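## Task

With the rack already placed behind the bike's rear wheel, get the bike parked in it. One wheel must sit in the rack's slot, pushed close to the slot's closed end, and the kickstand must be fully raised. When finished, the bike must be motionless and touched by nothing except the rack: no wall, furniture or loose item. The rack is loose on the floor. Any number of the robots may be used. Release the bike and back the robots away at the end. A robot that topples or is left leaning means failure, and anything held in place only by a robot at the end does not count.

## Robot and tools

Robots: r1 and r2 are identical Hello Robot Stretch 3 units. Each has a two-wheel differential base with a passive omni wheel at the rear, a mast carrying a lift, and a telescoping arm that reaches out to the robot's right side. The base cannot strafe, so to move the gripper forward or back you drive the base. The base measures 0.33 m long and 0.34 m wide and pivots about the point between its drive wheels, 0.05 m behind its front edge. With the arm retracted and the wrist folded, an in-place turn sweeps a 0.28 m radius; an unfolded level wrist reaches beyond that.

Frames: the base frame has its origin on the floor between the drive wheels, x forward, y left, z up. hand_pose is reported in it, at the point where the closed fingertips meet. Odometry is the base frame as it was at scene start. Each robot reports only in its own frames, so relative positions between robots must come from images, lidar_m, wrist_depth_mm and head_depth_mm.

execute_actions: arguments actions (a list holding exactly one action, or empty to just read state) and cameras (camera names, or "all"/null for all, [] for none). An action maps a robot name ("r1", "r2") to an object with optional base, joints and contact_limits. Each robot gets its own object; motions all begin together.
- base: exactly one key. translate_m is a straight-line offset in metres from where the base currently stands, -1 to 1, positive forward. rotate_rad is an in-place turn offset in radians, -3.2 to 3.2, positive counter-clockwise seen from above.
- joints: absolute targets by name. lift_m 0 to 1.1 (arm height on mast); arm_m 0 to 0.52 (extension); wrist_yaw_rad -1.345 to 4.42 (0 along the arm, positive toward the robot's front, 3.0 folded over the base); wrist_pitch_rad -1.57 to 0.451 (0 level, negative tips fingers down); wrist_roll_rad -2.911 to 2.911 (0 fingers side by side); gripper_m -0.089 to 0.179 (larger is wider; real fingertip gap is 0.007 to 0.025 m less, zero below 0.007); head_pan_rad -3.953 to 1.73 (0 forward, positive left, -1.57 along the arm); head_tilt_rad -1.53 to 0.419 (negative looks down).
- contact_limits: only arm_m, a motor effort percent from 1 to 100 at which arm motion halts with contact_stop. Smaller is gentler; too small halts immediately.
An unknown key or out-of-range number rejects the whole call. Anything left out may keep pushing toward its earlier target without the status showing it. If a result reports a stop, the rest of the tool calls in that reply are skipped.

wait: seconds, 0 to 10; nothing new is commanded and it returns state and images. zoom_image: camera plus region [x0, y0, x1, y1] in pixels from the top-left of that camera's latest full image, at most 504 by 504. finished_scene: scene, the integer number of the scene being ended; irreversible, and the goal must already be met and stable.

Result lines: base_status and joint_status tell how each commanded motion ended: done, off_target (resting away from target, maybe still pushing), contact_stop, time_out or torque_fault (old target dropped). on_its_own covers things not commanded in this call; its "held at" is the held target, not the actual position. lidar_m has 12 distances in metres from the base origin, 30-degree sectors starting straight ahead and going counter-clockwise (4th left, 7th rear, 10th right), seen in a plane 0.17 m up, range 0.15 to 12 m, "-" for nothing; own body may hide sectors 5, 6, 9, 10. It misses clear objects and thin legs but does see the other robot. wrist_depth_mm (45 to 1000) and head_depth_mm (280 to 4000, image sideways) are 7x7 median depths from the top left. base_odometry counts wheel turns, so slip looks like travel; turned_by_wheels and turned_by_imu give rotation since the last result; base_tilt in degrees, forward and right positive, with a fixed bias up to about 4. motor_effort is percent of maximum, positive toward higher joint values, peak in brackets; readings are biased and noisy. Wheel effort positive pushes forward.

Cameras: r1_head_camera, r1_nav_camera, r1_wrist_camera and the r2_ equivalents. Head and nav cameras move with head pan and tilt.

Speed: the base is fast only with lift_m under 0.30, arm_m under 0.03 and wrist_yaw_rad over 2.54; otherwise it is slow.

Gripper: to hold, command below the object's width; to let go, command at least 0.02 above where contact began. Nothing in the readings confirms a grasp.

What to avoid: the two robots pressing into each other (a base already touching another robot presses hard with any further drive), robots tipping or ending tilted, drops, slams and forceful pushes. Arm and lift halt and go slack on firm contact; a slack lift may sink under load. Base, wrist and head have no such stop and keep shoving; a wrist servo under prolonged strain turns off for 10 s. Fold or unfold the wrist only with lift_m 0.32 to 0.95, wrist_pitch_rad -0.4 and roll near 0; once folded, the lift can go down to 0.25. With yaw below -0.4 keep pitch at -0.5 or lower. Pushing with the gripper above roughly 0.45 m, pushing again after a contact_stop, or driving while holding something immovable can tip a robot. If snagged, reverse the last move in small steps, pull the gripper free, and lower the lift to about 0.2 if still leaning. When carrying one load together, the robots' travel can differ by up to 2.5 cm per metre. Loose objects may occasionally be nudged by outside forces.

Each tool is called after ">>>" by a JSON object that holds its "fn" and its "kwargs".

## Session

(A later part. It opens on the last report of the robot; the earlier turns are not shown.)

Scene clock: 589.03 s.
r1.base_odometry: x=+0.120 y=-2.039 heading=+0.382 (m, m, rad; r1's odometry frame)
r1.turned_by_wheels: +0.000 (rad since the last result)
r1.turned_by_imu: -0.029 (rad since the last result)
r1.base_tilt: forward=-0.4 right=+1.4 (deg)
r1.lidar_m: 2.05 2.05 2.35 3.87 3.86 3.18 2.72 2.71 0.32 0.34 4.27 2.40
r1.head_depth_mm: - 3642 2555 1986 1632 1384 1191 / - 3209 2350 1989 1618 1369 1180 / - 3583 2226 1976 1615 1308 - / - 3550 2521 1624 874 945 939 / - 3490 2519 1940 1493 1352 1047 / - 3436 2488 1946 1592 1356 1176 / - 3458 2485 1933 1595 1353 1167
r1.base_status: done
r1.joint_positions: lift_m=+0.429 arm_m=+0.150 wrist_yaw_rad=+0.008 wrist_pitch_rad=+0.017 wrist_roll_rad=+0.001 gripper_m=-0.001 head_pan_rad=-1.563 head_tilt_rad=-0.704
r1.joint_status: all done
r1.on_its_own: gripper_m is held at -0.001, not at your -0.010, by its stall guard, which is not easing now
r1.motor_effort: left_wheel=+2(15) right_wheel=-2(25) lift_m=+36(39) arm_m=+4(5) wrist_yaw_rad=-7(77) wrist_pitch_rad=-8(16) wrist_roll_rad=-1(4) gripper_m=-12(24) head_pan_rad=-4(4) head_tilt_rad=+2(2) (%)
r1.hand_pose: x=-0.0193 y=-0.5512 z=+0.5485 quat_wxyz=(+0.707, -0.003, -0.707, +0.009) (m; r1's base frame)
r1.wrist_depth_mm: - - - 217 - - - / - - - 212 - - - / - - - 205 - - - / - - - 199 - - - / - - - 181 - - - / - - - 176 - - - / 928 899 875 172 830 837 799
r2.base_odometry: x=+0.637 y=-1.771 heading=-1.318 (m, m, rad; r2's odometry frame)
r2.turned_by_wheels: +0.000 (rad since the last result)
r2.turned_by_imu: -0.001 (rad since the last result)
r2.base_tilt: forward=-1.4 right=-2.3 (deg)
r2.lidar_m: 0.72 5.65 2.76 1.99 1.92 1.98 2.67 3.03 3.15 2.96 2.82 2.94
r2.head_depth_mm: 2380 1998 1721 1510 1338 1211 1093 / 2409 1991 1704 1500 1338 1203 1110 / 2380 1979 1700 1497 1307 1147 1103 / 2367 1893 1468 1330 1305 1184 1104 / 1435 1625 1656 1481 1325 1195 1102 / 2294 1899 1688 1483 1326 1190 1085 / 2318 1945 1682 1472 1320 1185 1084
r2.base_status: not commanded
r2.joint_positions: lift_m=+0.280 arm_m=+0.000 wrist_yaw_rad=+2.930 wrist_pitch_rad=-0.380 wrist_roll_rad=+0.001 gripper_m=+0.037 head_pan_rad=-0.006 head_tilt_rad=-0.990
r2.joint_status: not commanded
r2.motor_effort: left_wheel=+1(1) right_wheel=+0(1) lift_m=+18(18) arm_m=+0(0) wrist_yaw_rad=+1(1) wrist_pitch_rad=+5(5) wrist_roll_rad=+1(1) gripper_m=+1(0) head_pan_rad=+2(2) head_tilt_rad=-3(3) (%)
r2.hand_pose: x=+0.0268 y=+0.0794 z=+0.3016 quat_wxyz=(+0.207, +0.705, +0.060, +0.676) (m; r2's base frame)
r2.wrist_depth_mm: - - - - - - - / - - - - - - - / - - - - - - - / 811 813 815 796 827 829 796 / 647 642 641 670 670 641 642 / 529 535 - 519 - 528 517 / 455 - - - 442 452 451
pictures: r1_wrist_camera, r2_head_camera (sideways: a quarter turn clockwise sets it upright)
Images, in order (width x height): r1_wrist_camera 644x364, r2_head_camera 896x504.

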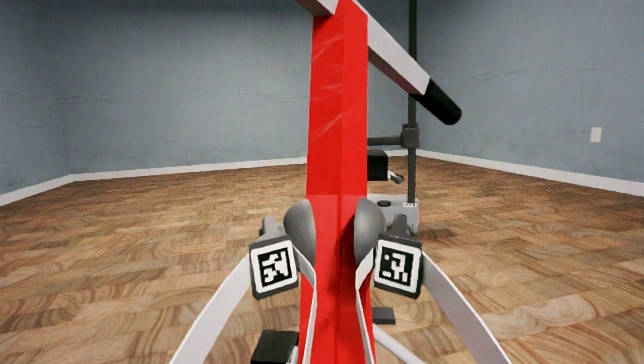

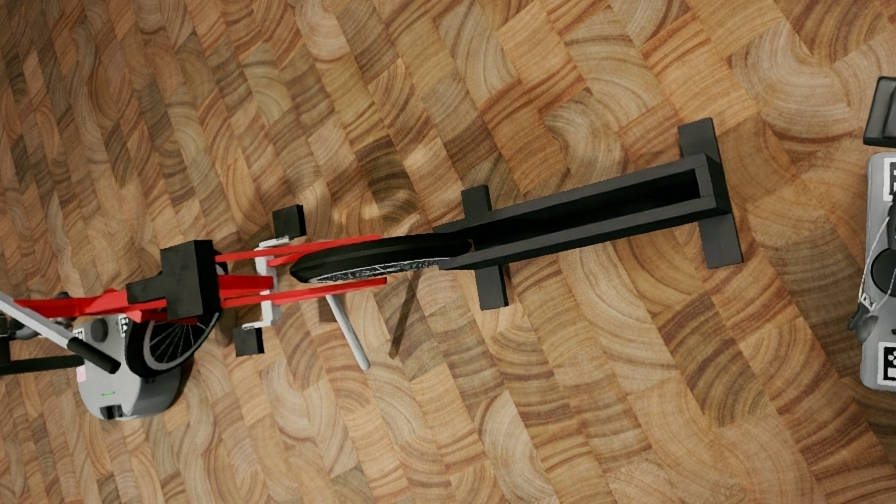

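>>> {"fn": "execute_actions", "kwargs": {"actions": [{"r1": {"joints": {"gripper_m": 0.065, "arm_m": 0.195}}}], "cameras": []}}

>>> {"fn": "execute_actions", "kwargs": {"actions": [{"r1": {"joints": {"gripper_m": -0.005}}}], "cameras": ["r1_wrist_camera", "r2_head_camera", "r1_head_camera"]}}

Scene clock: 599.43 s.
r1.base_odometry: x=+0.120 y=-2.039 heading=+0.382 (m, m, rad; r1's odometry frame)
r1.turned_by_wheels: +0.000 (rad since the last result)
r1.turned_by_imu: -0.001 (rad since the last result)
r1.base_tilt: forward=-0.5 right=+1.5 (deg)
r1.lidar_m: 2.05 2.05 2.35 3.86 3.85 3.19 2.72 2.71 0.32 0.34 4.27 2.41
r1.head_depth_mm: - 3649 2578 1986 1625 1377 1190 / - 3264 2447 2003 1636 1358 1186 / - 3566 2234 1914 1622 1326 - / - 3496 2526 1818 868 1285 958 / - 3411 2520 1966 1524 1359 1053 / - 3474 2498 1947 1589 1351 1167 / - 3435 2473 1919 1589 1347 1159
r1.base_status: not commanded
r1.joint_positions: lift_m=+0.429 arm_m=+0.195 wrist_yaw_rad=-0.008 wrist_pitch_rad=-0.017 wrist_roll_rad=+0.001 gripper_m=+0.065 head_pan_rad=-1.563 head_tilt_rad=-0.704
r1.joint_status: all done
r1.motor_effort: left_wheel=+0(3) right_wheel=+2(3) lift_m=+36(36) arm_m=+4(10) wrist_yaw_rad=+6(7) wrist_pitch_rad=+8(8) wrist_roll_rad=-1(1) gripper_m=+0(79) head_pan_rad=-3(3) head_tilt_rad=+2(2) (%)
r1.hand_pose: x=-0.0234 y=-0.5954 z=+0.5398 quat_wxyz=(+0.707, +0.004, -0.707, -0.009) (m; r1's base frame)
r1.wrist_depth_mm: - - - - 219 - - / - - - - 274 - - / - - - 154 - - - / - - - 150 - - - / - - - 134 132 - - / - - - 130 130 - - / 878 858 844 128 738 786 790
r2.base_odometry: x=+0.637 y=-1.771 heading=-1.318 (m, m, rad; r2's odometry frame)
r2.turned_by_wheels: +0.000 (rad since the last result)
r2.turned_by_imu: -0.001 (rad since the last result)
r2.base_tilt: forward=-1.5 right=-2.3 (deg)
r2.lidar_m: 0.72 5.65 2.76 1.99 1.92 1.97 2.67 3.03 3.15 2.97 2.82 2.93
r2.head_depth_mm: 2403 2000 1719 1510 1336 1208 1095 / 2405 1982 1710 1500 1338 1191 1108 / 2374 1986 1707 1492 1312 1166 1103 / 2365 1890 1476 1408 1297 1178 1105 / 1418 1558 1639 1484 1314 1201 1105 / 2277 1901 1689 1482 1323 1198 1085 / 2343 1951 1682 1478 1319 1189 1079
r2.base_status: not commanded
r2.joint_positions: lift_m=+0.280 arm_m=+0.000 wrist_yaw_rad=+2.930 wrist_pitch_rad=-0.380 wrist_roll_rad=+0.001 gripper_m=+0.037 head_pan_rad=-0.006 head_tilt_rad=-0.990
r2.joint_status: not commanded
r2.motor_effort: left_wheel=+0(1) right_wheel=-1(1) lift_m=+18(17) arm_m=+0(0) wrist_yaw_rad=+1(1) wrist_pitch_rad=+5(5) wrist_roll_rad=+1(1) gripper_m=+0(1) head_pan_rad=+1(2) head_tilt_rad=-3(3) (%)
r2.hand_pose: x=+0.0268 y=+0.0794 z=+0.3016 quat_wxyz=(+0.207, +0.705, +0.060, +0.676) (m; r2's base frame)
r2.wrist_depth_mm: - - - - - - - / - - - - - - - / - - - - - - - / 804 828 803 815 784 815 815 / 659 637 637 674 681 634 648 / 531 524 - 537 - 519 537 / 458 - - - 438 447 450
pictures: none
No camera images: the call's "cameras" was empty. Leave "cameras" out to get every camera's image.

Scene clock: 600.63 s.
r1.base_odometry: x=+0.120 y=-2.039 heading=+0.382 (m, m, rad; r1's odometry frame)
r1.turned_by_wheels: +0.000 (rad since the last result)
r1.turned_by_imu: +0.000 (rad since the last result)
r1.base_tilt: forward=-0.5 right=+1.5 (deg)
r1.lidar_m: 2.05 2.05 2.35 3.87 3.86 3.18 2.72 2.71 0.32 0.34 4.31 2.41
r1.head_depth_mm: - 3622 2576 1975 1615 1372 1186 / - 3266 2440 1985 1609 1364 1187 / - 3567 2225 1908 1609 1332 - / - 3546 2519 1780 870 1349 963 / - 3473 2528 1957 1487 1349 1051 / - 3459 2483 1958 1599 1348 1163 / - 3416 2470 1936 1582 1339 1160
r1.base_status: not commanded
r1.joint_positions: lift_m=+0.429 arm_m=+0.195 wrist_yaw_rad=-0.019 wrist_pitch_rad=-0.018 wrist_roll_rad=+0.001 gripper_m=-0.004 head_pan_rad=-1.563 head_tilt_rad=-0.704
r1.joint_status: all done
r1.on_its_own: wrist_yaw_rad is at rest, and its effort (+15) is outside its rest range (-12 to +12)
r1.motor_effort: left_wheel=-2(3) right_wheel=+5(5) lift_m=+36(36) arm_m=+0(4) wrist_yaw_rad=+15(16) wrist_pitch_rad=+8(8) wrist_roll_rad=-1(1) gripper_m=-20(94) head_pan_rad=-3(3) head_tilt_rad=+3(1) (%)
r1.hand_pose: x=-0.0264 y=-0.5957 z=+0.5395 quat_wxyz=(+0.707, +0.000, -0.707, -0.013) (m; r1's base frame)
r1.wrist_depth_mm: - - - 157 237 - - / - - - 152 317 - - / - - - 148 - - - / - - - 142 - - - / - - - 132 - - - / - - - 130 930 - - / 866 859 815 127 791 813 785
r2.base_odometry: x=+0.637 y=-1.771 heading=-1.318 (m, m, rad; r2's odometry frame)
r2.turned_by_wheels: +0.000 (rad since the last result)
r2.turned_by_imu: +0.000 (rad since the last result)
r2.base_tilt: forward=-1.5 right=-2.3 (deg)
r2.lidar_m: 0.72 5.64 2.76 2.00 1.92 1.98 2.67 3.03 3.14 2.97 2.82 2.94
r2.head_depth_mm: 2383 1996 1713 1509 1335 1203 1098 / 2378 1977 1714 1505 1336 1195 1105 / 2381 1981 1711 1500 1307 1162 1105 / 2344 1890 1469 1376 1303 1177 1105 / 1447 1551 1656 1482 1326 1196 1107 / 2280 1913 1688 1483 1315 1189 1081 / 2350 1984 1694 1477 1320 1190 1082
r2.base_status: not commanded
r2.joint_positions: lift_m=+0.280 arm_m=+0.000 wrist_yaw_rad=+2.930 wrist_pitch_rad=-0.380 wrist_roll_rad=+0.001 gripper_m=+0.037 head_pan_rad=-0.006 head_tilt_rad=-0.990
r2.joint_status: not commanded
r2.motor_effort: left_wheel=+1(1) right_wheel=+0(1) lift_m=+17(18) arm_m=+0(0) wrist_yaw_rad=+1(1) wrist_pitch_rad=+5(5) wrist_roll_rad=+1(1) gripper_m=-1(0) head_pan_rad=+2(1) head_tilt_rad=-3(3) (%)
r2.hand_pose: x=+0.0268 y=+0.0794 z=+0.3016 quat_wxyz=(+0.207, +0.705, +0.060, +0.676) (m; r2's base frame)
r2.wrist_depth_mm: - - - - - - - / - - - - - - - / - - - - - - - / 814 850 838 805 829 812 837 / 640 643 655 671 674 639 632 / 526 529 - 533 - 533 524 / 456 - - - 431 454 449
pictures: r1_head_camera (sideways: a quarter turn clockwise sets it upright), r1_wrist_camera, r2_head_camera (sideways: a quarter turn clockwise sets it upright)
Images, in order (width x height): r1_head_camera 896x504, r1_wrist_camera 644x364, r2_head_camera 896x504.

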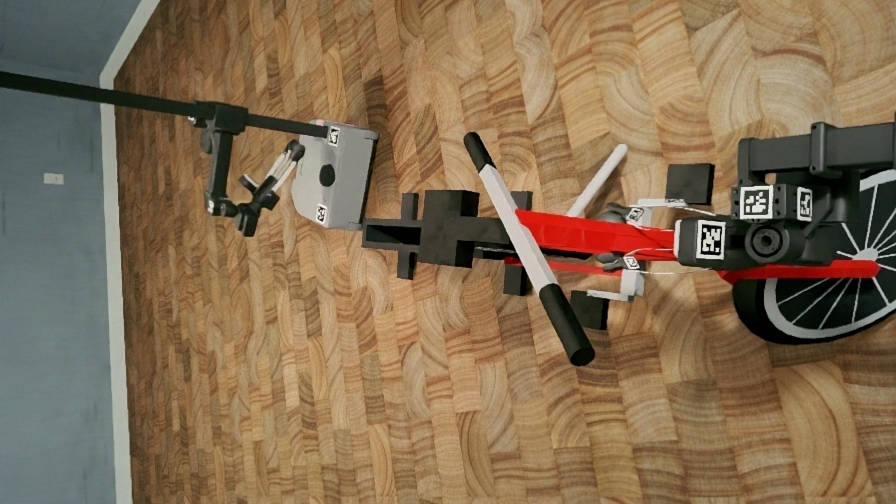

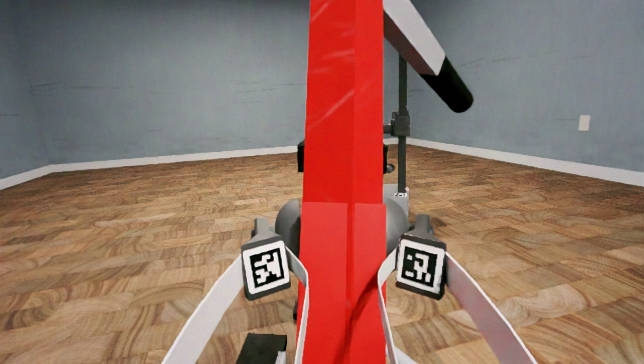

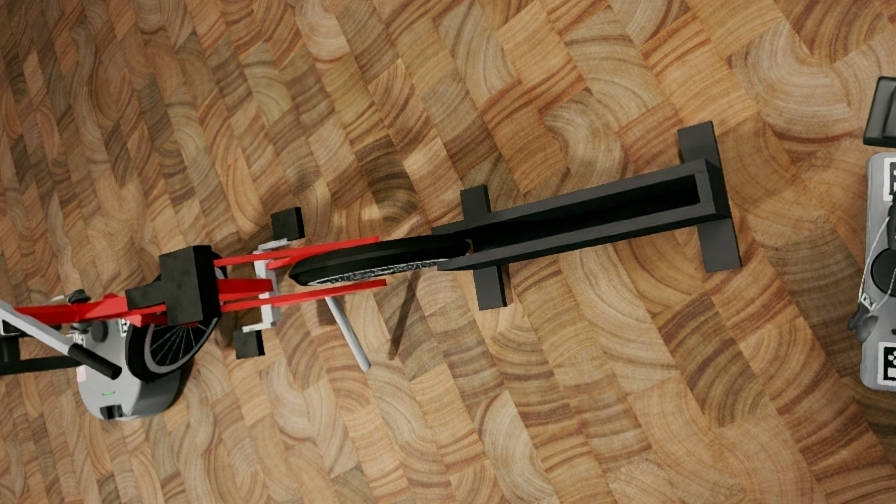

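>>> {"fn": "execute_actions", "kwargs": {"actions": [{"r2": {"base": {"rotate_rad": -1.28}}, "r1": {"base": {"translate_m": 0.01}}}], "cameras": []}}

>>> {"fn": "execute_actions", "kwargs": {"actions": [{"r2": {"base": {"translate_m": 0.177}}}], "cameras": []}}

>>> {"fn": "execute_actions", "kwargs": {"actions": [{"r2": {"base": {"rotate_rad": 1.46}}}], "cameras": ["r2_head_camera"]}}

Scene clock: 627.97 s.
r1.base_odometry: x=+0.129 y=-2.035 heading=+0.381 (m, m, rad; r1's odometry frame)
r1.turned_by_wheels: +0.000 (rad since the last result)
r1.turned_by_imu: -0.001 (rad since the last result)
r1.base_tilt: forward=-0.4 right=+1.5 (deg)
r1.lidar_m: 2.05 2.04 2.34 3.86 3.86 3.18 2.73 2.72 0.32 0.35 4.28 2.40
r1.head_depth_mm: - 3641 2586 1993 1625 1385 1191 / - 3388 2254 1969 1629 1372 1185 / - 3503 2332 1898 1610 1333 - / - 3538 2494 1781 871 1334 961 / - 3464 2533 1955 1484 1350 1052 / - 3479 2472 1958 1594 1351 1171 / - 3419 2451 1946 1579 1342 1165
r1.base_status: done
r1.joint_positions: lift_m=+0.429 arm_m=+0.195 wrist_yaw_rad=-0.018 wrist_pitch_rad=-0.017 wrist_roll_rad=-0.003 gripper_m=-0.004 head_pan_rad=-1.563 head_tilt_rad=-0.704
r1.joint_status: not commanded
r1.on_its_own: wrist_yaw_rad is at rest, and its effort (+14) is outside its rest range (-12 to +12)
r1.motor_effort: left_wheel=-4(6) right_wheel=+6(12) lift_m=+36(36) arm_m=-1(1) wrist_yaw_rad=+14(17) wrist_pitch_rad=+8(8) wrist_roll_rad=+1(1) gripper_m=-20(21) head_pan_rad=-3(3) head_tilt_rad=+3(3) (%)
r1.hand_pose: x=-0.0260 y=-0.5958 z=+0.5399 quat_wxyz=(+0.708, +0.000, -0.706, -0.012) (m; r1's base frame)
r1.wrist_depth_mm: - - - 156 236 - - / - - - 152 319 - - / - - - 147 - - - / - - - 142 - - - / - - - 132 - - - / - - - 130 931 - - / 875 873 801 126 809 812 786
r2.base_odometry: x=+0.637 y=-1.771 heading=-2.598 (m, m, rad; r2's odometry frame)
r2.turned_by_wheels: -1.280 (rad since the last result)
r2.turned_by_imu: -1.282 (rad since the last result)
r2.base_tilt: forward=-1.4 right=-2.3 (deg)
r2.lidar_m: 2.82 2.82 0.72 0.90 3.73 2.20 1.91 1.91 2.23 3.04 3.02 3.25
r2.head_depth_mm: 2416 1998 1714 1501 1333 1205 1097 / 2392 1985 1707 1503 1329 1203 1103 / 2370 1988 1698 1501 1332 1207 1108 / 2368 1987 1697 1493 1331 1196 1103 / 2343 1964 1689 1488 1322 1197 1102 / 2336 1966 1687 1485 1328 1179 1077 / 2334 1945 1684 1477 1319 1188 1067
r2.base_status: done
r2.joint_positions: lift_m=+0.280 arm_m=+0.000 wrist_yaw_rad=+2.930 wrist_pitch_rad=-0.380 wrist_roll_rad=+0.001 gripper_m=+0.037 head_pan_rad=-0.006 head_tilt_rad=-0.990
r2.joint_status: not commanded
r2.motor_effort: left_wheel=+2(7) right_wheel=-2(7) lift_m=+18(18) arm_m=+0(0) wrist_yaw_rad=+1(1) wrist_pitch_rad=+5(5) wrist_roll_rad=+1(1) gripper_m=+0(0) head_pan_rad=+1(1) head_tilt_rad=-4(3) (%)
r2.hand_pose: x=+0.0268 y=+0.0793 z=+0.3016 quat_wxyz=(+0.207, +0.705, +0.060, +0.676) (m; r2's base frame)
r2.wrist_depth_mm: - - - - - - - / - - - - - - - / - - - - 980 - - / 818 829 844 818 551 813 821 / 654 639 645 669 458 614 642 / 529 532 - 534 - 488 534 / 453 - - - 436 451 451
pictures: none
No camera images: the call's "cameras" was empty. Leave "cameras" out to get every camera's image.

Scene clock: 630.20 s.
r1.base_odometry: x=+0.129 y=-2.035 heading=+0.381 (m, m, rad; r1's odometry frame)
r1.turned_by_wheels: +0.000 (rad since the last result)
r1.turned_by_imu: +0.000 (rad since the last result)
r1.base_tilt: forward=-0.4 right=+1.5 (deg)
r1.lidar_m: 2.05 2.04 2.34 3.86 3.86 3.18 2.73 2.72 0.32 0.35 4.26 2.40
r1.head_depth_mm: - 3587 2570 1974 1625 1372 1186 / - 3553 2527 1987 1622 1365 1184 / - 3162 2138 1898 1613 1336 - / - 3581 2325 1782 870 1332 963 / - 3492 2529 1958 1481 1362 1058 / - 3473 2469 1941 1597 1353 1169 / - 3457 2500 1945 1591 1344 1163
r1.base_status: not commanded
r1.joint_positions: lift_m=+0.429 arm_m=+0.195 wrist_yaw_rad=-0.018 wrist_pitch_rad=-0.017 wrist_roll_rad=-0.003 gripper_m=-0.004 head_pan_rad=-1.563 head_tilt_rad=-0.704
r1.joint_status: not commanded
r1.on_its_own: wrist_yaw_rad is at rest, and its effort (+14) is outside its rest range (-12 to +12)
r1.motor_effort: left_wheel=-4(4) right_wheel=+6(6) lift_m=+36(36) arm_m=-1(1) wrist_yaw_rad=+14(13) wrist_pitch_rad=+8(7) wrist_roll_rad=+1(1) gripper_m=-20(21) head_pan_rad=-4(4) head_tilt_rad=+3(3) (%)
r1.hand_pose: x=-0.0260 y=-0.5958 z=+0.5399 quat_wxyz=(+0.708, +0.000, -0.706, -0.012) (m; r1's base frame)
r1.wrist_depth_mm: - - - 155 236 - - / - - - 152 318 - - / - - - 148 - - - / - - - 142 - - - / - - - 133 - - - / - - - 130 941 - - / 886 859 808 126 797 799 781
r2.base_odometry: x=+0.486 y=-1.863 heading=-2.598 (m, m, rad; r2's odometry frame)
r2.turned_by_wheels: +0.000 (rad since the last result)
r2.turned_by_imu: +0.000 (rad since the last result)
r2.base_tilt: forward=-1.5 right=-2.3 (deg)
r2.lidar_m: 2.66 2.65 3.10 0.68 4.06 2.39 2.08 2.08 2.42 2.99 3.00 3.04
r2.head_depth_mm: 2397 1990 1721 1505 1334 1206 1097 / 2389 1976 1716 1493 1336 1205 1103 / 2365 1979 1702 1490 1330 1201 1104 / 2345 1987 1703 1496 1326 1197 1107 / 2326 1970 1690 1494 1326 1194 1101 / 2285 1954 1686 1481 1319 1195 1081 / 2276 1951 1677 1482 1326 1187 1084
r2.base_status: done
r2.joint_positions: lift_m=+0.280 arm_m=+0.000 wrist_yaw_rad=+2.930 wrist_pitch_rad=-0.380 wrist_roll_rad=+0.001 gripper_m=+0.037 head_pan_rad=-0.006 head_tilt_rad=-0.990
r2.joint_status: not commanded
r2.motor_effort: left_wheel=+2(8) right_wheel=-2(7) lift_m=+18(18) arm_m=+0(0) wrist_yaw_rad=+1(1) wrist_pitch_rad=+5(5) wrist_roll_rad=+1(1) gripper_m=+1(0) head_pan_rad=+1(2) head_tilt_rad=-3(3) (%)
r2.hand_pose: x=+0.0268 y=+0.0793 z=+0.3016 quat_wxyz=(+0.207, +0.705, +0.060, +0.676) (m; r2's base frame)
r2.wrist_depth_mm: - - - - - - - / - - - - - - - / - - - 980 - - - / 797 837 832 655 817 821 799 / 660 647 650 546 679 653 631 / 531 531 - 379 - 529 532 / 452 - - - 435 445 448
pictures: none
No camera images: the call's "cameras" was empty. Leave "cameras" out to get every camera's image.

Scene clock: 632.33 s.
r1.base_odometry: x=+0.129 y=-2.035 heading=+0.381 (m, m, rad; r1's odometry frame)
r1.turned_by_wheels: +0.000 (rad since the last result)
r1.turned_by_imu: +0.000 (rad since the last result)
r1.base_tilt: forward=-0.3 right=+1.5 (deg)
r1.lidar_m: 2.04 2.04 2.34 3.86 3.87 3.20 2.72 2.73 0.33 0.34 4.25 2.39
r1.head_depth_mm: - 3557 2550 1992 1634 1368 1182 / - 3622 2526 1965 1625 1368 1177 / - 3050 2277 1897 1622 1337 - / - 3525 2236 1788 871 1321 967 / - 3500 2517 1952 1481 1364 1059 / - 3457 2506 1936 1579 1353 1168 / - 3430 2474 1954 1587 1342 1166
r1.base_status: not commanded
r1.joint_positions: lift_m=+0.429 arm_m=+0.195 wrist_yaw_rad=-0.018 wrist_pitch_rad=-0.017 wrist_roll_rad=-0.003 gripper_m=-0.004 head_pan_rad=-1.563 head_tilt_rad=-0.704
r1.joint_status: not commanded
r1.on_its_own: wrist_yaw_rad is at rest, and its effort (+15) is outside its rest range (-12 to +12)
r1.motor_effort: left_wheel=-4(4) right_wheel=+6(6) lift_m=+36(36) arm_m=-1(1) wrist_yaw_rad=+15(13) wrist_pitch_rad=+8(8) wrist_roll_rad=+1(1) gripper_m=-19(19) head_pan_rad=-3(4) head_tilt_rad=+2(3) (%)
r1.hand_pose: x=-0.0260 y=-0.5958 z=+0.5399 quat_wxyz=(+0.708, +0.000, -0.706, -0.012) (m; r1's base frame)
r1.wrist_depth_mm: - - - 156 236 - - / - - - 152 320 - - / - - - 147 - - - / - - - 142 - - - / - - - 132 - - - / - - - 129 951 - - / 881 855 819 127 803 809 784
r2.base_odometry: x=+0.486 y=-1.863 heading=-1.138 (m, m, rad; r2's odometry frame)
r2.turned_by_wheels: +1.460 (rad since the last result)
r2.turned_by_imu: +1.461 (rad since the last result)
r2.base_tilt: forward=-1.4 right=-2.4 (deg)
r2.lidar_m: 0.69 5.10 2.58 2.09 2.08 2.29 3.01 2.99 3.29 2.67 2.65 2.93
r2.head_depth_mm: 2391 1988 1720 1508 1339 1203 1097 / 2374 1990 1706 1504 1339 1204 1108 / 2374 1986 1677 1503 1330 1199 1107 / 2236 1346 1598 1415 1282 1182 1109 / 2022 1832 1683 1476 1326 1198 1099 / 2339 1964 1693 1482 1329 1197 1083 / 2344 1957 1674 1468 1319 1186 1084
r2.base_status: done
r2.joint_positions: lift_m=+0.280 arm_m=+0.000 wrist_yaw_rad=+2.930 wrist_pitch_rad=-0.380 wrist_roll_rad=+0.001 gripper_m=+0.037 head_pan_rad=-0.006 head_tilt_rad=-0.990
r2.joint_status: not commanded
r2.motor_effort: left_wheel=-2(6) right_wheel=+2(11) lift_m=+18(18) arm_m=+0(0) wrist_yaw_rad=+1(1) wrist_pitch_rad=+5(5) wrist_roll_rad=+1(1) gripper_m=-1(0) head_pan_rad=+3(2) head_tilt_rad=-4(4) (%)
r2.hand_pose: x=+0.0268 y=+0.0793 z=+0.3016 quat_wxyz=(+0.207, +0.705, +0.060, +0.676) (m; r2's base frame)
r2.wrist_depth_mm: - - - - - - - / - - - - - - - / - - - - - - - / 816 815 820 812 828 816 801 / 646 633 647 672 675 643 630 / 535 534 - 532 - 523 535 / 455 - - - 442 453 453
pictures: r2_head_camera (sideways: a quarter turn clockwise sets it upright)
Images, in order (width x height): r2_head_camera 896x504.

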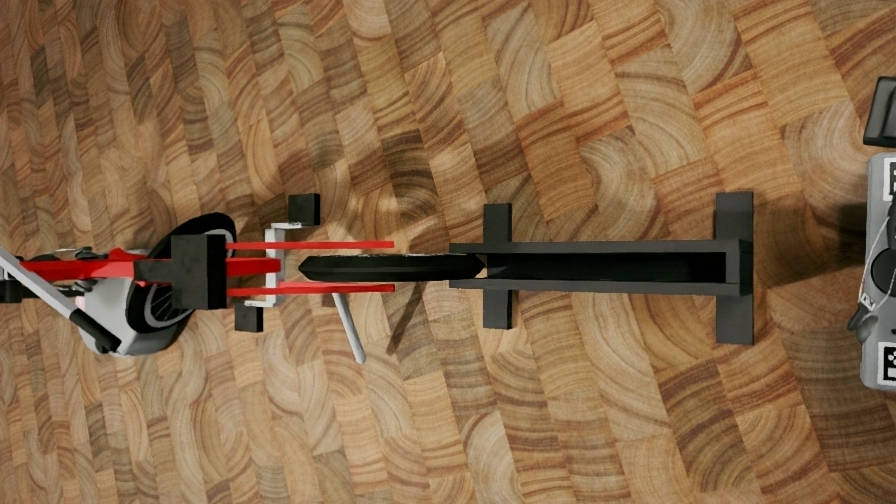

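>>> {"fn": "execute_actions", "kwargs": {"actions": [{"r2": {"base": {"translate_m": 0.25}}}], "cameras": ["r2_head_camera", "r1_wrist_camera"]}}

Scene clock: 641.33 s.
r1.base_odometry: x=+0.129 y=-2.035 heading=+0.382 (m, m, rad; r1's odometry frame)
r1.turned_by_wheels: +0.000 (rad since the last result)
r1.turned_by_imu: +0.000 (rad since the last result)
r1.base_tilt: forward=-0.4 right=+1.4 (deg)
r1.lidar_m: 2.05 2.04 2.34 3.85 3.86 3.19 2.73 2.73 0.32 0.34 4.28 2.39
r1.head_depth_mm: - 3672 2548 2005 1627 1379 1195 / - 3590 2531 1973 1618 1368 1188 / - 3359 2252 1918 1606 1332 - / - 3468 2041 1627 867 1333 960 / - 3516 2509 1940 1489 1358 1056 / - 3470 2461 1944 1604 1347 1177 / - 3430 2461 1928 1580 1345 1164
r1.base_status: not commanded
r1.joint_positions: lift_m=+0.429 arm_m=+0.195 wrist_yaw_rad=-0.007 wrist_pitch_rad=-0.017 wrist_roll_rad=-0.003 gripper_m=-0.004 head_pan_rad=-1.563 head_tilt_rad=-0.704
r1.joint_status: not commanded
r1.motor_effort: left_wheel=-2(4) right_wheel=+2(6) lift_m=+36(36) arm_m=+2(2) wrist_yaw_rad=+4(14) wrist_pitch_rad=+8(7) wrist_roll_rad=+1(1) gripper_m=-18(20) head_pan_rad=-4(4) head_tilt_rad=+2(2) (%)
r1.hand_pose: x=-0.0231 y=-0.5956 z=+0.5399 quat_wxyz=(+0.708, +0.004, -0.706, -0.008) (m; r1's base frame)
r1.wrist_depth_mm: - - - 155 236 - - / - - - 151 319 - - / - - - 147 - - - / - - - 143 - - - / - - - 132 - - - / - - - 129 939 - - / 865 850 810 126 810 784 775
r2.base_odometry: x=+0.590 y=-2.090 heading=-1.138 (m, m, rad; r2's odometry frame)
r2.turned_by_wheels: +0.000 (rad since the last result)
r2.turned_by_imu: -0.001 (rad since the last result)
r2.base_tilt: forward=-1.4 right=-2.3 (deg)
r2.lidar_m: 0.44 5.26 2.69 2.19 2.17 2.38 3.25 3.22 3.17 2.58 2.55 2.84
r2.head_depth_mm: 2401 1995 1713 1508 1335 1207 1097 / 2397 1982 1711 1496 1332 1204 1107 / 2386 1982 1699 1491 1332 1203 1104 / 2238 1437 1360 1444 1268 1183 1088 / 2179 1579 1601 1462 1307 1180 1090 / 2339 1956 1676 1483 1327 1190 1086 / 2345 1956 1680 1481 1317 1190 1086
r2.base_status: done
r2.joint_positions: lift_m=+0.280 arm_m=+0.000 wrist_yaw_rad=+2.930 wrist_pitch_rad=-0.380 wrist_roll_rad=+0.001 gripper_m=+0.037 head_pan_rad=-0.006 head_tilt_rad=-0.991
r2.joint_status: not commanded
r2.motor_effort: left_wheel=+4(6) right_wheel=+7(8) lift_m=+18(18) arm_m=-1(0) wrist_yaw_rad=+1(0) wrist_pitch_rad=+5(5) wrist_roll_rad=+1(1) gripper_m=-1(0) head_pan_rad=+1(2) head_tilt_rad=-3(4) (%)
r2.hand_pose: x=+0.0268 y=+0.0793 z=+0.3016 quat_wxyz=(+0.207, +0.705, +0.060, +0.676) (m; r2's base frame)
r2.wrist_depth_mm: - - - - - - - / - - - - - - - / - - - - - - - / 825 864 815 812 799 810 813 / 651 653 635 669 679 632 642 / 522 530 - 540 - 530 535 / 450 - - - 438 456 456
pictures: r1_wrist_camera, r2_head_camera (sideways: a quarter turn clockwise sets it upright)
Images, in order (width x height): r1_wrist_camera 644x364, r2_head_camera 896x504.

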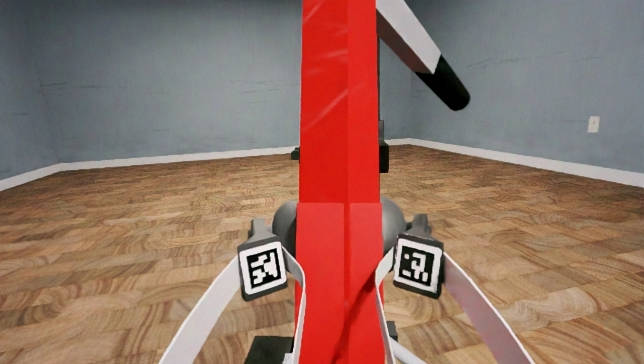

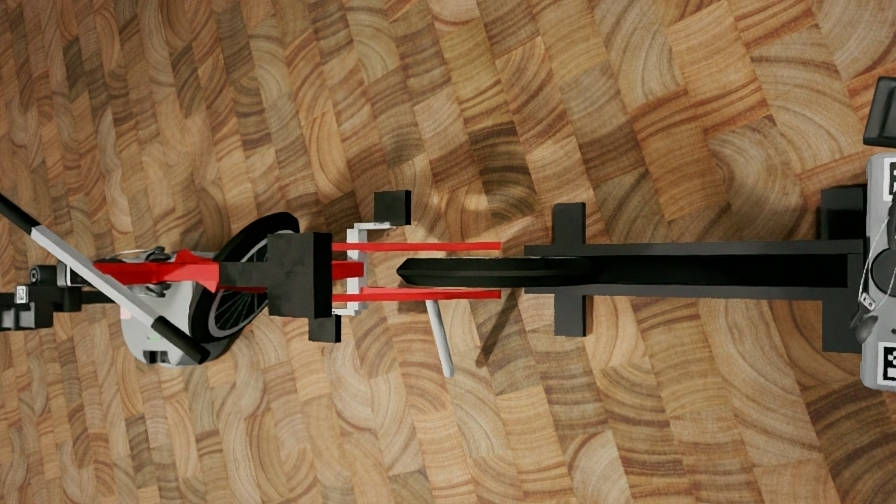

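The rack is sliding on. Continue pushing.

>>> {"fn": "execute_actions", "kwargs": {"actions": [{"r2": {"base": {"translate_m": 0.12}}}], "cameras": ["r2_head_camera", "r1_wrist_camera"]}}

Scene clock: 646.93 s.
r1.base_odometry: x=+0.129 y=-2.035 heading=+0.382 (m, m, rad; r1's odometry frame)
r1.turned_by_wheels: +0.000 (rad since the last result)
r1.turned_by_imu: +0.000 (rad since the last result)
r1.base_tilt: forward=-0.4 right=+1.4 (deg)
r1.lidar_m: 2.04 2.04 2.34 3.88 3.88 3.19 2.73 2.73 0.33 0.35 4.27 2.39
r1.head_depth_mm: - 3591 2575 1991 1637 1375 1191 / - 3631 2549 1971 1619 1368 1183 / - 3357 2270 1884 1626 1332 - / - 3549 1970 1639 864 1317 963 / - 3486 2472 1946 1489 1351 1053 / - 3424 2512 1937 1595 1344 1173 / - 3460 2459 1943 1590 1341 1163
r1.base_status: not commanded
r1.joint_positions: lift_m=+0.429 arm_m=+0.194 wrist_yaw_rad=+0.000 wrist_pitch_rad=-0.014 wrist_roll_rad=-0.003 gripper_m=-0.004 head_pan_rad=-1.563 head_tilt_rad=-0.704
r1.joint_status: not commanded
r1.motor_effort: left_wheel=+0(2) right_wheel=+0(2) lift_m=+36(36) arm_m=+6(6) wrist_yaw_rad=+0(5) wrist_pitch_rad=+7(8) wrist_roll_rad=+1(1) gripper_m=-19(19) head_pan_rad=-4(3) head_tilt_rad=+2(3) (%)
r1.hand_pose: x=-0.0216 y=-0.5953 z=+0.5406 quat_wxyz=(+0.708, +0.005, -0.706, -0.005) (m; r1's base frame)
r1.wrist_depth_mm: - - - 155 243 - - / - - - 151 307 - - / - - - 147 - - - / - - - 143 - - - / - - - 131 - - - / - - - 129 950 - - / 866 869 811 126 814 810 763
r2.base_odometry: x=+0.641 y=-2.198 heading=-1.138 (m, m, rad; r2's odometry frame)
r2.turned_by_wheels: +0.000 (rad since the last result)
r2.turned_by_imu: -0.001 (rad since the last result)
r2.base_tilt: forward=-1.4 right=-2.3 (deg)
r2.lidar_m: 0.32 5.35 2.73 2.22 2.22 2.43 3.35 3.33 3.13 2.54 2.51 2.79
r2.head_depth_mm: 2393 1985 1721 1505 1338 1206 1099 / 2379 1986 1715 1504 1334 1201 1106 / 2322 2007 1707 1473 1331 1203 1108 / 2368 1848 1011 1418 1168 1164 1091 / 2179 1677 1616 1462 1311 1176 1095 / 2346 1954 1690 1478 1323 1191 1088 / 2340 1941 1686 1473 1315 1191 1083
r2.base_status: done
r2.joint_positions: lift_m=+0.280 arm_m=+0.000 wrist_yaw_rad=+2.930 wrist_pitch_rad=-0.380 wrist_roll_rad=+0.001 gripper_m=+0.037 head_pan_rad=-0.006 head_tilt_rad=-0.991
r2.joint_status: not commanded
r2.motor_effort: left_wheel=+5(22) right_wheel=+7(21) lift_m=+18(18) arm_m=+0(0) wrist_yaw_rad=+1(1) wrist_pitch_rad=+5(5) wrist_roll_rad=+1(1) gripper_m=-1(0) head_pan_rad=+1(1) head_tilt_rad=-4(3) (%)
r2.hand_pose: x=+0.0268 y=+0.0793 z=+0.3016 quat_wxyz=(+0.207, +0.705, +0.060, +0.676) (m; r2's base frame)
r2.wrist_depth_mm: - - - - - - - / - - - - - - - / - - - - - - - / 824 837 829 823 816 820 825 / 641 652 664 667 675 636 645 / 531 527 - 531 - 531 521 / 453 - - - 441 453 453
pictures: r1_wrist_camera, r2_head_camera (sideways: a quarter turn clockwise sets it upright)
Images, in order (width x height): r1_wrist_camera 644x364, r2_head_camera 896x504.

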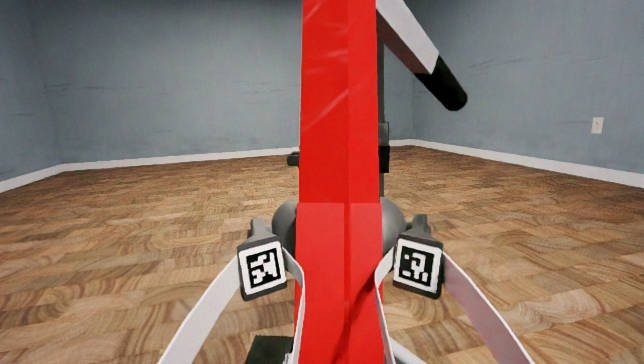

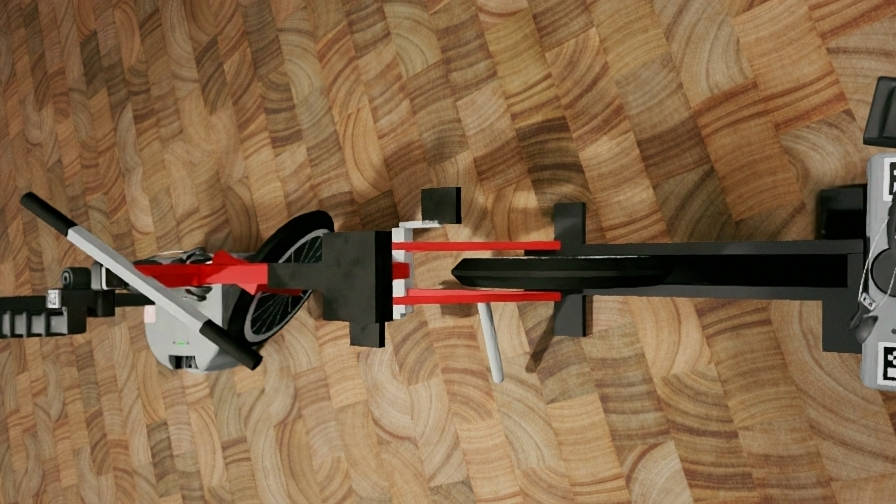

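>>> {"fn": "execute_actions", "kwargs": {"actions": [{"r2": {"base": {"translate_m": 0.12}}}], "cameras": ["r2_head_camera"]}}

Scene clock: 657.70 s.
r1.base_odometry: x=+0.129 y=-2.035 heading=+0.382 (m, m, rad; r1's odometry frame)
r1.turned_by_wheels: +0.000 (rad since the last result)
r1.turned_by_imu: +0.000 (rad since the last result)
r1.base_tilt: forward=-0.4 right=+1.5 (deg)
r1.lidar_m: 2.04 2.04 2.34 3.88 3.88 3.21 2.73 2.73 0.33 0.35 4.25 2.39
r1.head_depth_mm: - 3628 2577 1992 1614 1364 1188 / - 3539 2533 1985 1620 1374 1187 / - 3319 1789 1811 1611 1328 - / - 3552 1690 1776 862 1330 962 / - 3504 2397 1891 1484 1357 1046 / - 3395 2490 1951 1593 1350 1170 / - 3452 2463 1936 1571 1344 1169
r1.base_status: not commanded
r1.joint_positions: lift_m=+0.429 arm_m=+0.194 wrist_yaw_rad=+0.002 wrist_pitch_rad=-0.014 wrist_roll_rad=-0.003 gripper_m=-0.004 head_pan_rad=-1.563 head_tilt_rad=-0.704
r1.joint_status: not commanded
r1.motor_effort: left_wheel=+0(1) right_wheel=-1(1) lift_m=+36(36) arm_m=+6(6) wrist_yaw_rad=-1(2) wrist_pitch_rad=+6(7) wrist_roll_rad=+1(1) gripper_m=-19(19) head_pan_rad=-3(3) head_tilt_rad=+2(2) (%)
r1.hand_pose: x=-0.0209 y=-0.5953 z=+0.5406 quat_wxyz=(+0.708, +0.006, -0.706, -0.004) (m; r1's base frame)
r1.wrist_depth_mm: - - - 155 242 - - / - - - 151 307 - - / - - - 147 - - - / - - - 143 - - - / - - - 132 - - - / - - - 129 954 - - / 878 858 816 126 818 797 787
r2.base_odometry: x=+0.691 y=-2.307 heading=-1.138 (m, m, rad; r2's odometry frame)
r2.turned_by_wheels: +0.000 (rad since the last result)
r2.turned_by_imu: -0.001 (rad since the last result)
r2.base_tilt: forward=-1.5 right=-2.3 (deg)
r2.lidar_m: 0.20 5.25 2.79 2.27 2.25 2.48 3.49 3.43 3.09 2.50 2.47 2.75
r2.head_depth_mm: 2411 1988 1711 1502 1336 1207 1097 / 2418 1986 1708 1502 1332 1203 1106 / 2370 1978 1700 1492 1328 1201 1108 / 2379 1673 1331 1206 1162 1082 1087 / 1217 1684 1590 1294 1303 1177 1093 / 2288 1956 1687 1474 1324 1190 1084 / 2332 1955 1681 1471 1320 1189 1078
r2.base_status: done
r2.joint_positions: lift_m=+0.280 arm_m=+0.000 wrist_yaw_rad=+2.930 wrist_pitch_rad=-0.380 wrist_roll_rad=+0.001 gripper_m=+0.037 head_pan_rad=-0.006 head_tilt_rad=-0.991
r2.joint_status: not commanded
r2.motor_effort: left_wheel=+4(16) right_wheel=+7(17) lift_m=+18(18) arm_m=+0(0) wrist_yaw_rad=+1(1) wrist_pitch_rad=+5(5) wrist_roll_rad=+1(1) gripper_m=+0(1) head_pan_rad=+2(2) head_tilt_rad=-3(4) (%)
r2.hand_pose: x=+0.0268 y=+0.0793 z=+0.3016 quat_wxyz=(+0.207, +0.705, +0.060, +0.676) (m; r2's base frame)
r2.wrist_depth_mm: - - - - - - - / - - - - - - - / - - - - - - - / 833 838 844 838 806 846 823 / 652 659 646 680 661 641 644 / 536 525 - 527 - 533 535 / 451 - - - 428 449 454
pictures: r2_head_camera (sideways: a quarter turn clockwise sets it upright)
Images, in order (width x height): r2_head_camera 896x504.

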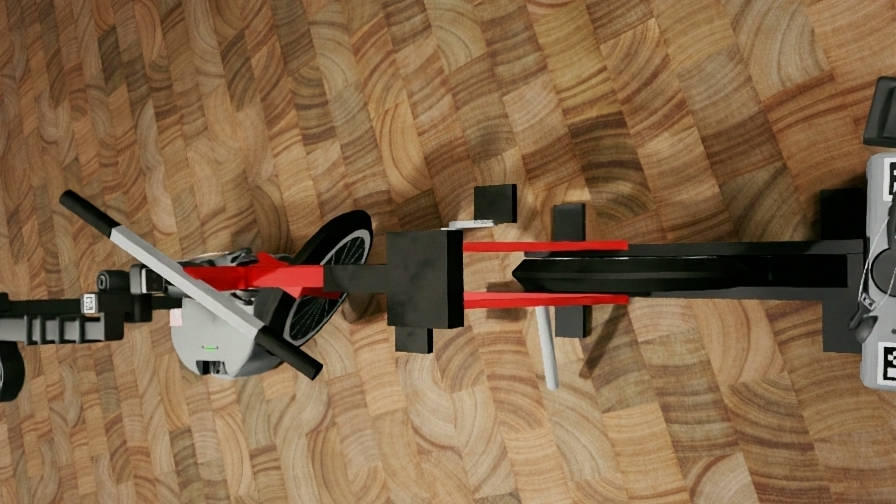

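>>> {"fn": "execute_actions", "kwargs": {"actions": [{"r2": {"base": {"translate_m": 0.1}}}], "cameras": ["r2_head_camera", "r1_head_camera"]}}

Scene clock: 664.10 s.
r1.base_odometry: x=+0.129 y=-2.035 heading=+0.382 (m, m, rad; r1's odometry frame)
r1.turned_by_wheels: +0.000 (rad since the last result)
r1.turned_by_imu: +0.000 (rad since the last result)
r1.base_tilt: forward=-0.4 right=+1.4 (deg)
r1.lidar_m: 2.04 2.04 2.34 3.87 3.86 3.21 2.73 2.73 0.33 0.35 4.26 2.39
r1.head_depth_mm: - 3620 2584 1990 1628 1374 1188 / - 3635 2518 1984 1613 1379 1182 / - 3340 1700 1779 1618 1331 - / - 3521 2240 1606 864 1330 959 / - 3484 2511 1879 1491 1361 1044 / - 3487 2482 1928 1585 1350 1164 / - 3377 2466 1928 1593 1351 1166
r1.base_status: not commanded
r1.joint_positions: lift_m=+0.429 arm_m=+0.194 wrist_yaw_rad=+0.005 wrist_pitch_rad=-0.014 wrist_roll_rad=-0.003 gripper_m=-0.004 head_pan_rad=-1.563 head_tilt_rad=-0.704
r1.joint_status: not commanded
r1.motor_effort: left_wheel=+1(1) right_wheel=-1(2) lift_m=+36(36) arm_m=+6(6) wrist_yaw_rad=-5(4) wrist_pitch_rad=+6(6) wrist_roll_rad=+1(1) gripper_m=-19(19) head_pan_rad=-3(3) head_tilt_rad=+2(3) (%)
r1.hand_pose: x=-0.0201 y=-0.5953 z=+0.5406 quat_wxyz=(+0.708, +0.007, -0.706, -0.003) (m; r1's base frame)
r1.wrist_depth_mm: - - - 155 242 - - / - - - 151 311 - - / - - - 147 - - - / - - - 143 - - - / - - - 132 - - - / - - - 129 932 - - / 874 862 820 126 809 796 777
r2.base_odometry: x=+0.733 y=-2.398 heading=-1.138 (m, m, rad; r2's odometry frame)
r2.turned_by_wheels: +0.000 (rad since the last result)
r2.turned_by_imu: -0.001 (rad since the last result)
r2.base_tilt: forward=-1.4 right=-2.3 (deg)
r2.lidar_m: 0.45 0.45 2.84 2.31 2.29 2.52 3.56 3.54 3.06 2.46 2.44 2.71
r2.head_depth_mm: 2403 2004 1721 1500 1344 1199 1095 / 2379 1992 1713 1504 1335 1201 1111 / 2389 1976 1716 1495 1311 1197 1104 / 2347 1620 1283 869 1150 1050 994 / 1285 1617 1312 1254 1261 1175 1097 / 2225 1960 1648 1479 1325 1193 1080 / 2339 1948 1682 1483 1323 1189 1079
r2.base_status: done
r2.joint_positions: lift_m=+0.280 arm_m=+0.000 wrist_yaw_rad=+2.930 wrist_pitch_rad=-0.380 wrist_roll_rad=+0.001 gripper_m=+0.037 head_pan_rad=-0.006 head_tilt_rad=-0.991
r2.joint_status: not commanded
r2.motor_effort: left_wheel=+6(14) right_wheel=+7(16) lift_m=+18(18) arm_m=+0(0) wrist_yaw_rad=+1(1) wrist_pitch_rad=+5(5) wrist_roll_rad=+1(1) gripper_m=+0(0) head_pan_rad=+1(1) head_tilt_rad=-3(3) (%)
r2.hand_pose: x=+0.0268 y=+0.0793 z=+0.3016 quat_wxyz=(+0.207, +0.705, +0.060, +0.676) (m; r2's base frame)
r2.wrist_depth_mm: - - - - - - - / - - - - - - - / - - - - - - - / 794 810 802 805 830 832 819 / 654 640 635 682 679 643 642 / 531 527 - 525 - 526 509 / 448 - - - 445 449 436
pictures: r1_head_camera (sideways: a quarter turn clockwise sets it upright), r2_head_camera (sideways: a quarter turn clockwise sets it upright)
Images, in order (width x height): r1_head_camera 896x504, r2_head_camera 896x504.

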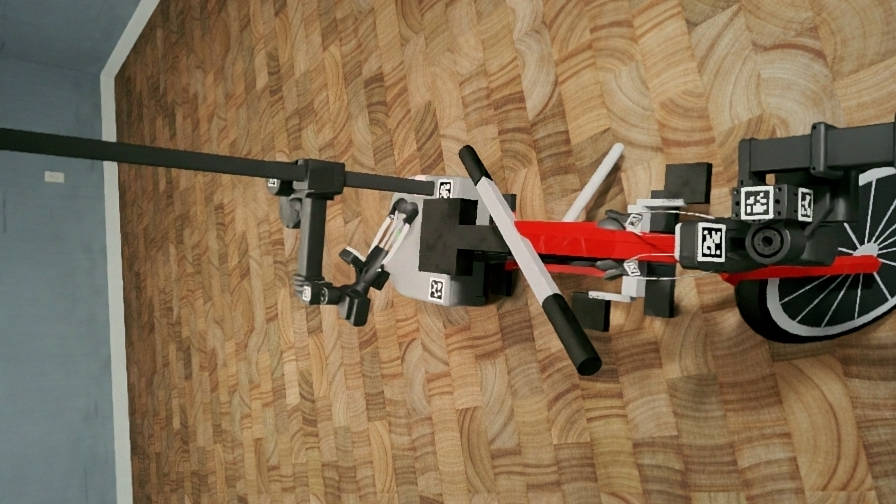

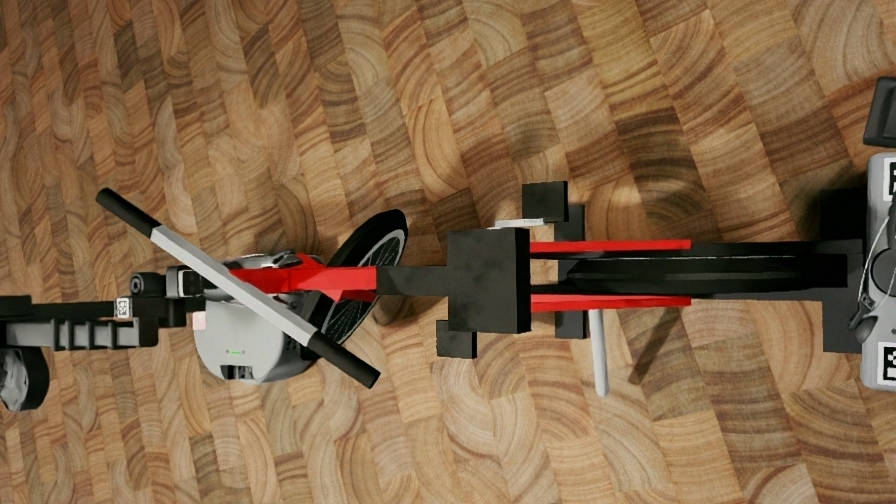

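>>> {"fn": "execute_actions", "kwargs": {"actions": [{"r2": {"base": {"translate_m": 0.025}}}], "cameras": ["r2_head_camera"]}}

Scene clock: 673.17 s.
r1.base_odometry: x=+0.129 y=-2.035 heading=+0.382 (m, m, rad; r1's odometry frame)
r1.turned_by_wheels: +0.000 (rad since the last result)
r1.turned_by_imu: +0.000 (rad since the last result)
r1.base_tilt: forward=-0.4 right=+1.5 (deg)
r1.lidar_m: 2.05 2.04 2.35 3.87 3.86 3.21 2.73 2.73 0.33 0.35 4.26 2.39
r1.head_depth_mm: - 3628 2534 1996 1625 1375 1187 / - 3654 2586 1995 1625 1373 1183 / - 3191 1701 1779 1603 1325 - / - 3549 2417 1582 862 1300 964 / - 3488 2506 1889 1486 1354 1049 / - 3467 2460 1929 1586 1350 1172 / - 3467 2487 1933 1581 1346 1170
r1.base_status: not commanded
r1.joint_positions: lift_m=+0.429 arm_m=+0.194 wrist_yaw_rad=+0.006 wrist_pitch_rad=-0.014 wrist_roll_rad=-0.003 gripper_m=-0.004 head_pan_rad=-1.563 head_tilt_rad=-0.704
r1.joint_status: not commanded
r1.motor_effort: left_wheel=+1(1) right_wheel=-2(2) lift_m=+36(36) arm_m=+6(6) wrist_yaw_rad=-4(5) wrist_pitch_rad=+6(6) wrist_roll_rad=+1(1) gripper_m=-18(19) head_pan_rad=-3(3) head_tilt_rad=+2(3) (%)
r1.hand_pose: x=-0.0200 y=-0.5953 z=+0.5406 quat_wxyz=(+0.709, +0.007, -0.706, -0.003) (m; r1's base frame)
r1.wrist_depth_mm: - - - 156 242 - - / - - - 151 321 - - / - - - 146 - - - / - - - 143 - - - / - - - 132 - - - / - - - 129 924 - - / 870 852 811 126 813 802 777
r2.base_odometry: x=+0.743 y=-2.421 heading=-1.138 (m, m, rad; r2's odometry frame)
r2.turned_by_wheels: +0.000 (rad since the last result)
r2.turned_by_imu: -0.001 (rad since the last result)
r2.base_tilt: forward=-1.4 right=-2.3 (deg)
r2.lidar_m: 4.19 5.13 2.84 2.31 2.30 2.53 3.59 3.55 3.04 2.45 2.43 2.70
r2.head_depth_mm: 2416 1999 1718 1505 1340 1204 1098 / 2389 2001 1712 1514 1339 1202 1107 / 2392 1974 1711 1495 1314 1203 1101 / 2363 1842 1551 887 1140 1044 967 / 1258 1617 1292 1254 1144 1184 1092 / 2208 1967 1648 1486 1320 1191 1085 / 2332 1960 1689 1474 1319 1188 1081
r2.base_status: done
r2.joint_positions: lift_m=+0.280 arm_m=+0.000 wrist_yaw_rad=+2.930 wrist_pitch_rad=-0.380 wrist_roll_rad=+0.001 gripper_m=+0.037 head_pan_rad=-0.006 head_tilt_rad=-0.991
r2.joint_status: not commanded
r2.motor_effort: left_wheel=+7(14) right_wheel=+9(17) lift_m=+18(18) arm_m=+0(0) wrist_yaw_rad=+1(1) wrist_pitch_rad=+5(5) wrist_roll_rad=+1(1) gripper_m=+0(0) head_pan_rad=+2(2) head_tilt_rad=-4(3) (%)
r2.hand_pose: x=+0.0268 y=+0.0793 z=+0.3016 quat_wxyz=(+0.207, +0.705, +0.060, +0.676) (m; r2's base frame)
r2.wrist_depth_mm: - - - - - - - / - - - - - - - / - - - - - - - / 842 827 819 786 836 807 815 / 645 627 639 669 672 644 630 / 533 523 - 534 - 525 517 / 452 - - - 431 450 131
pictures: r2_head_camera (sideways: a quarter turn clockwise sets it upright)
Images, in order (width x height): r2_head_camera 896x504.

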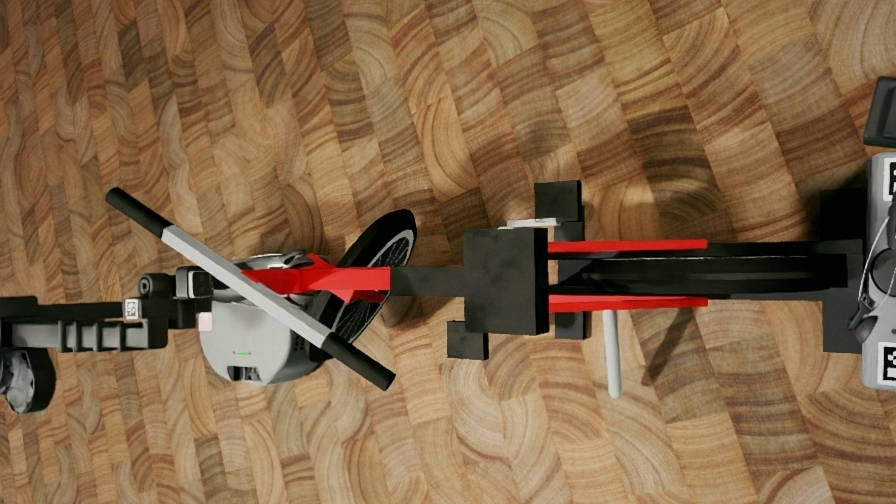

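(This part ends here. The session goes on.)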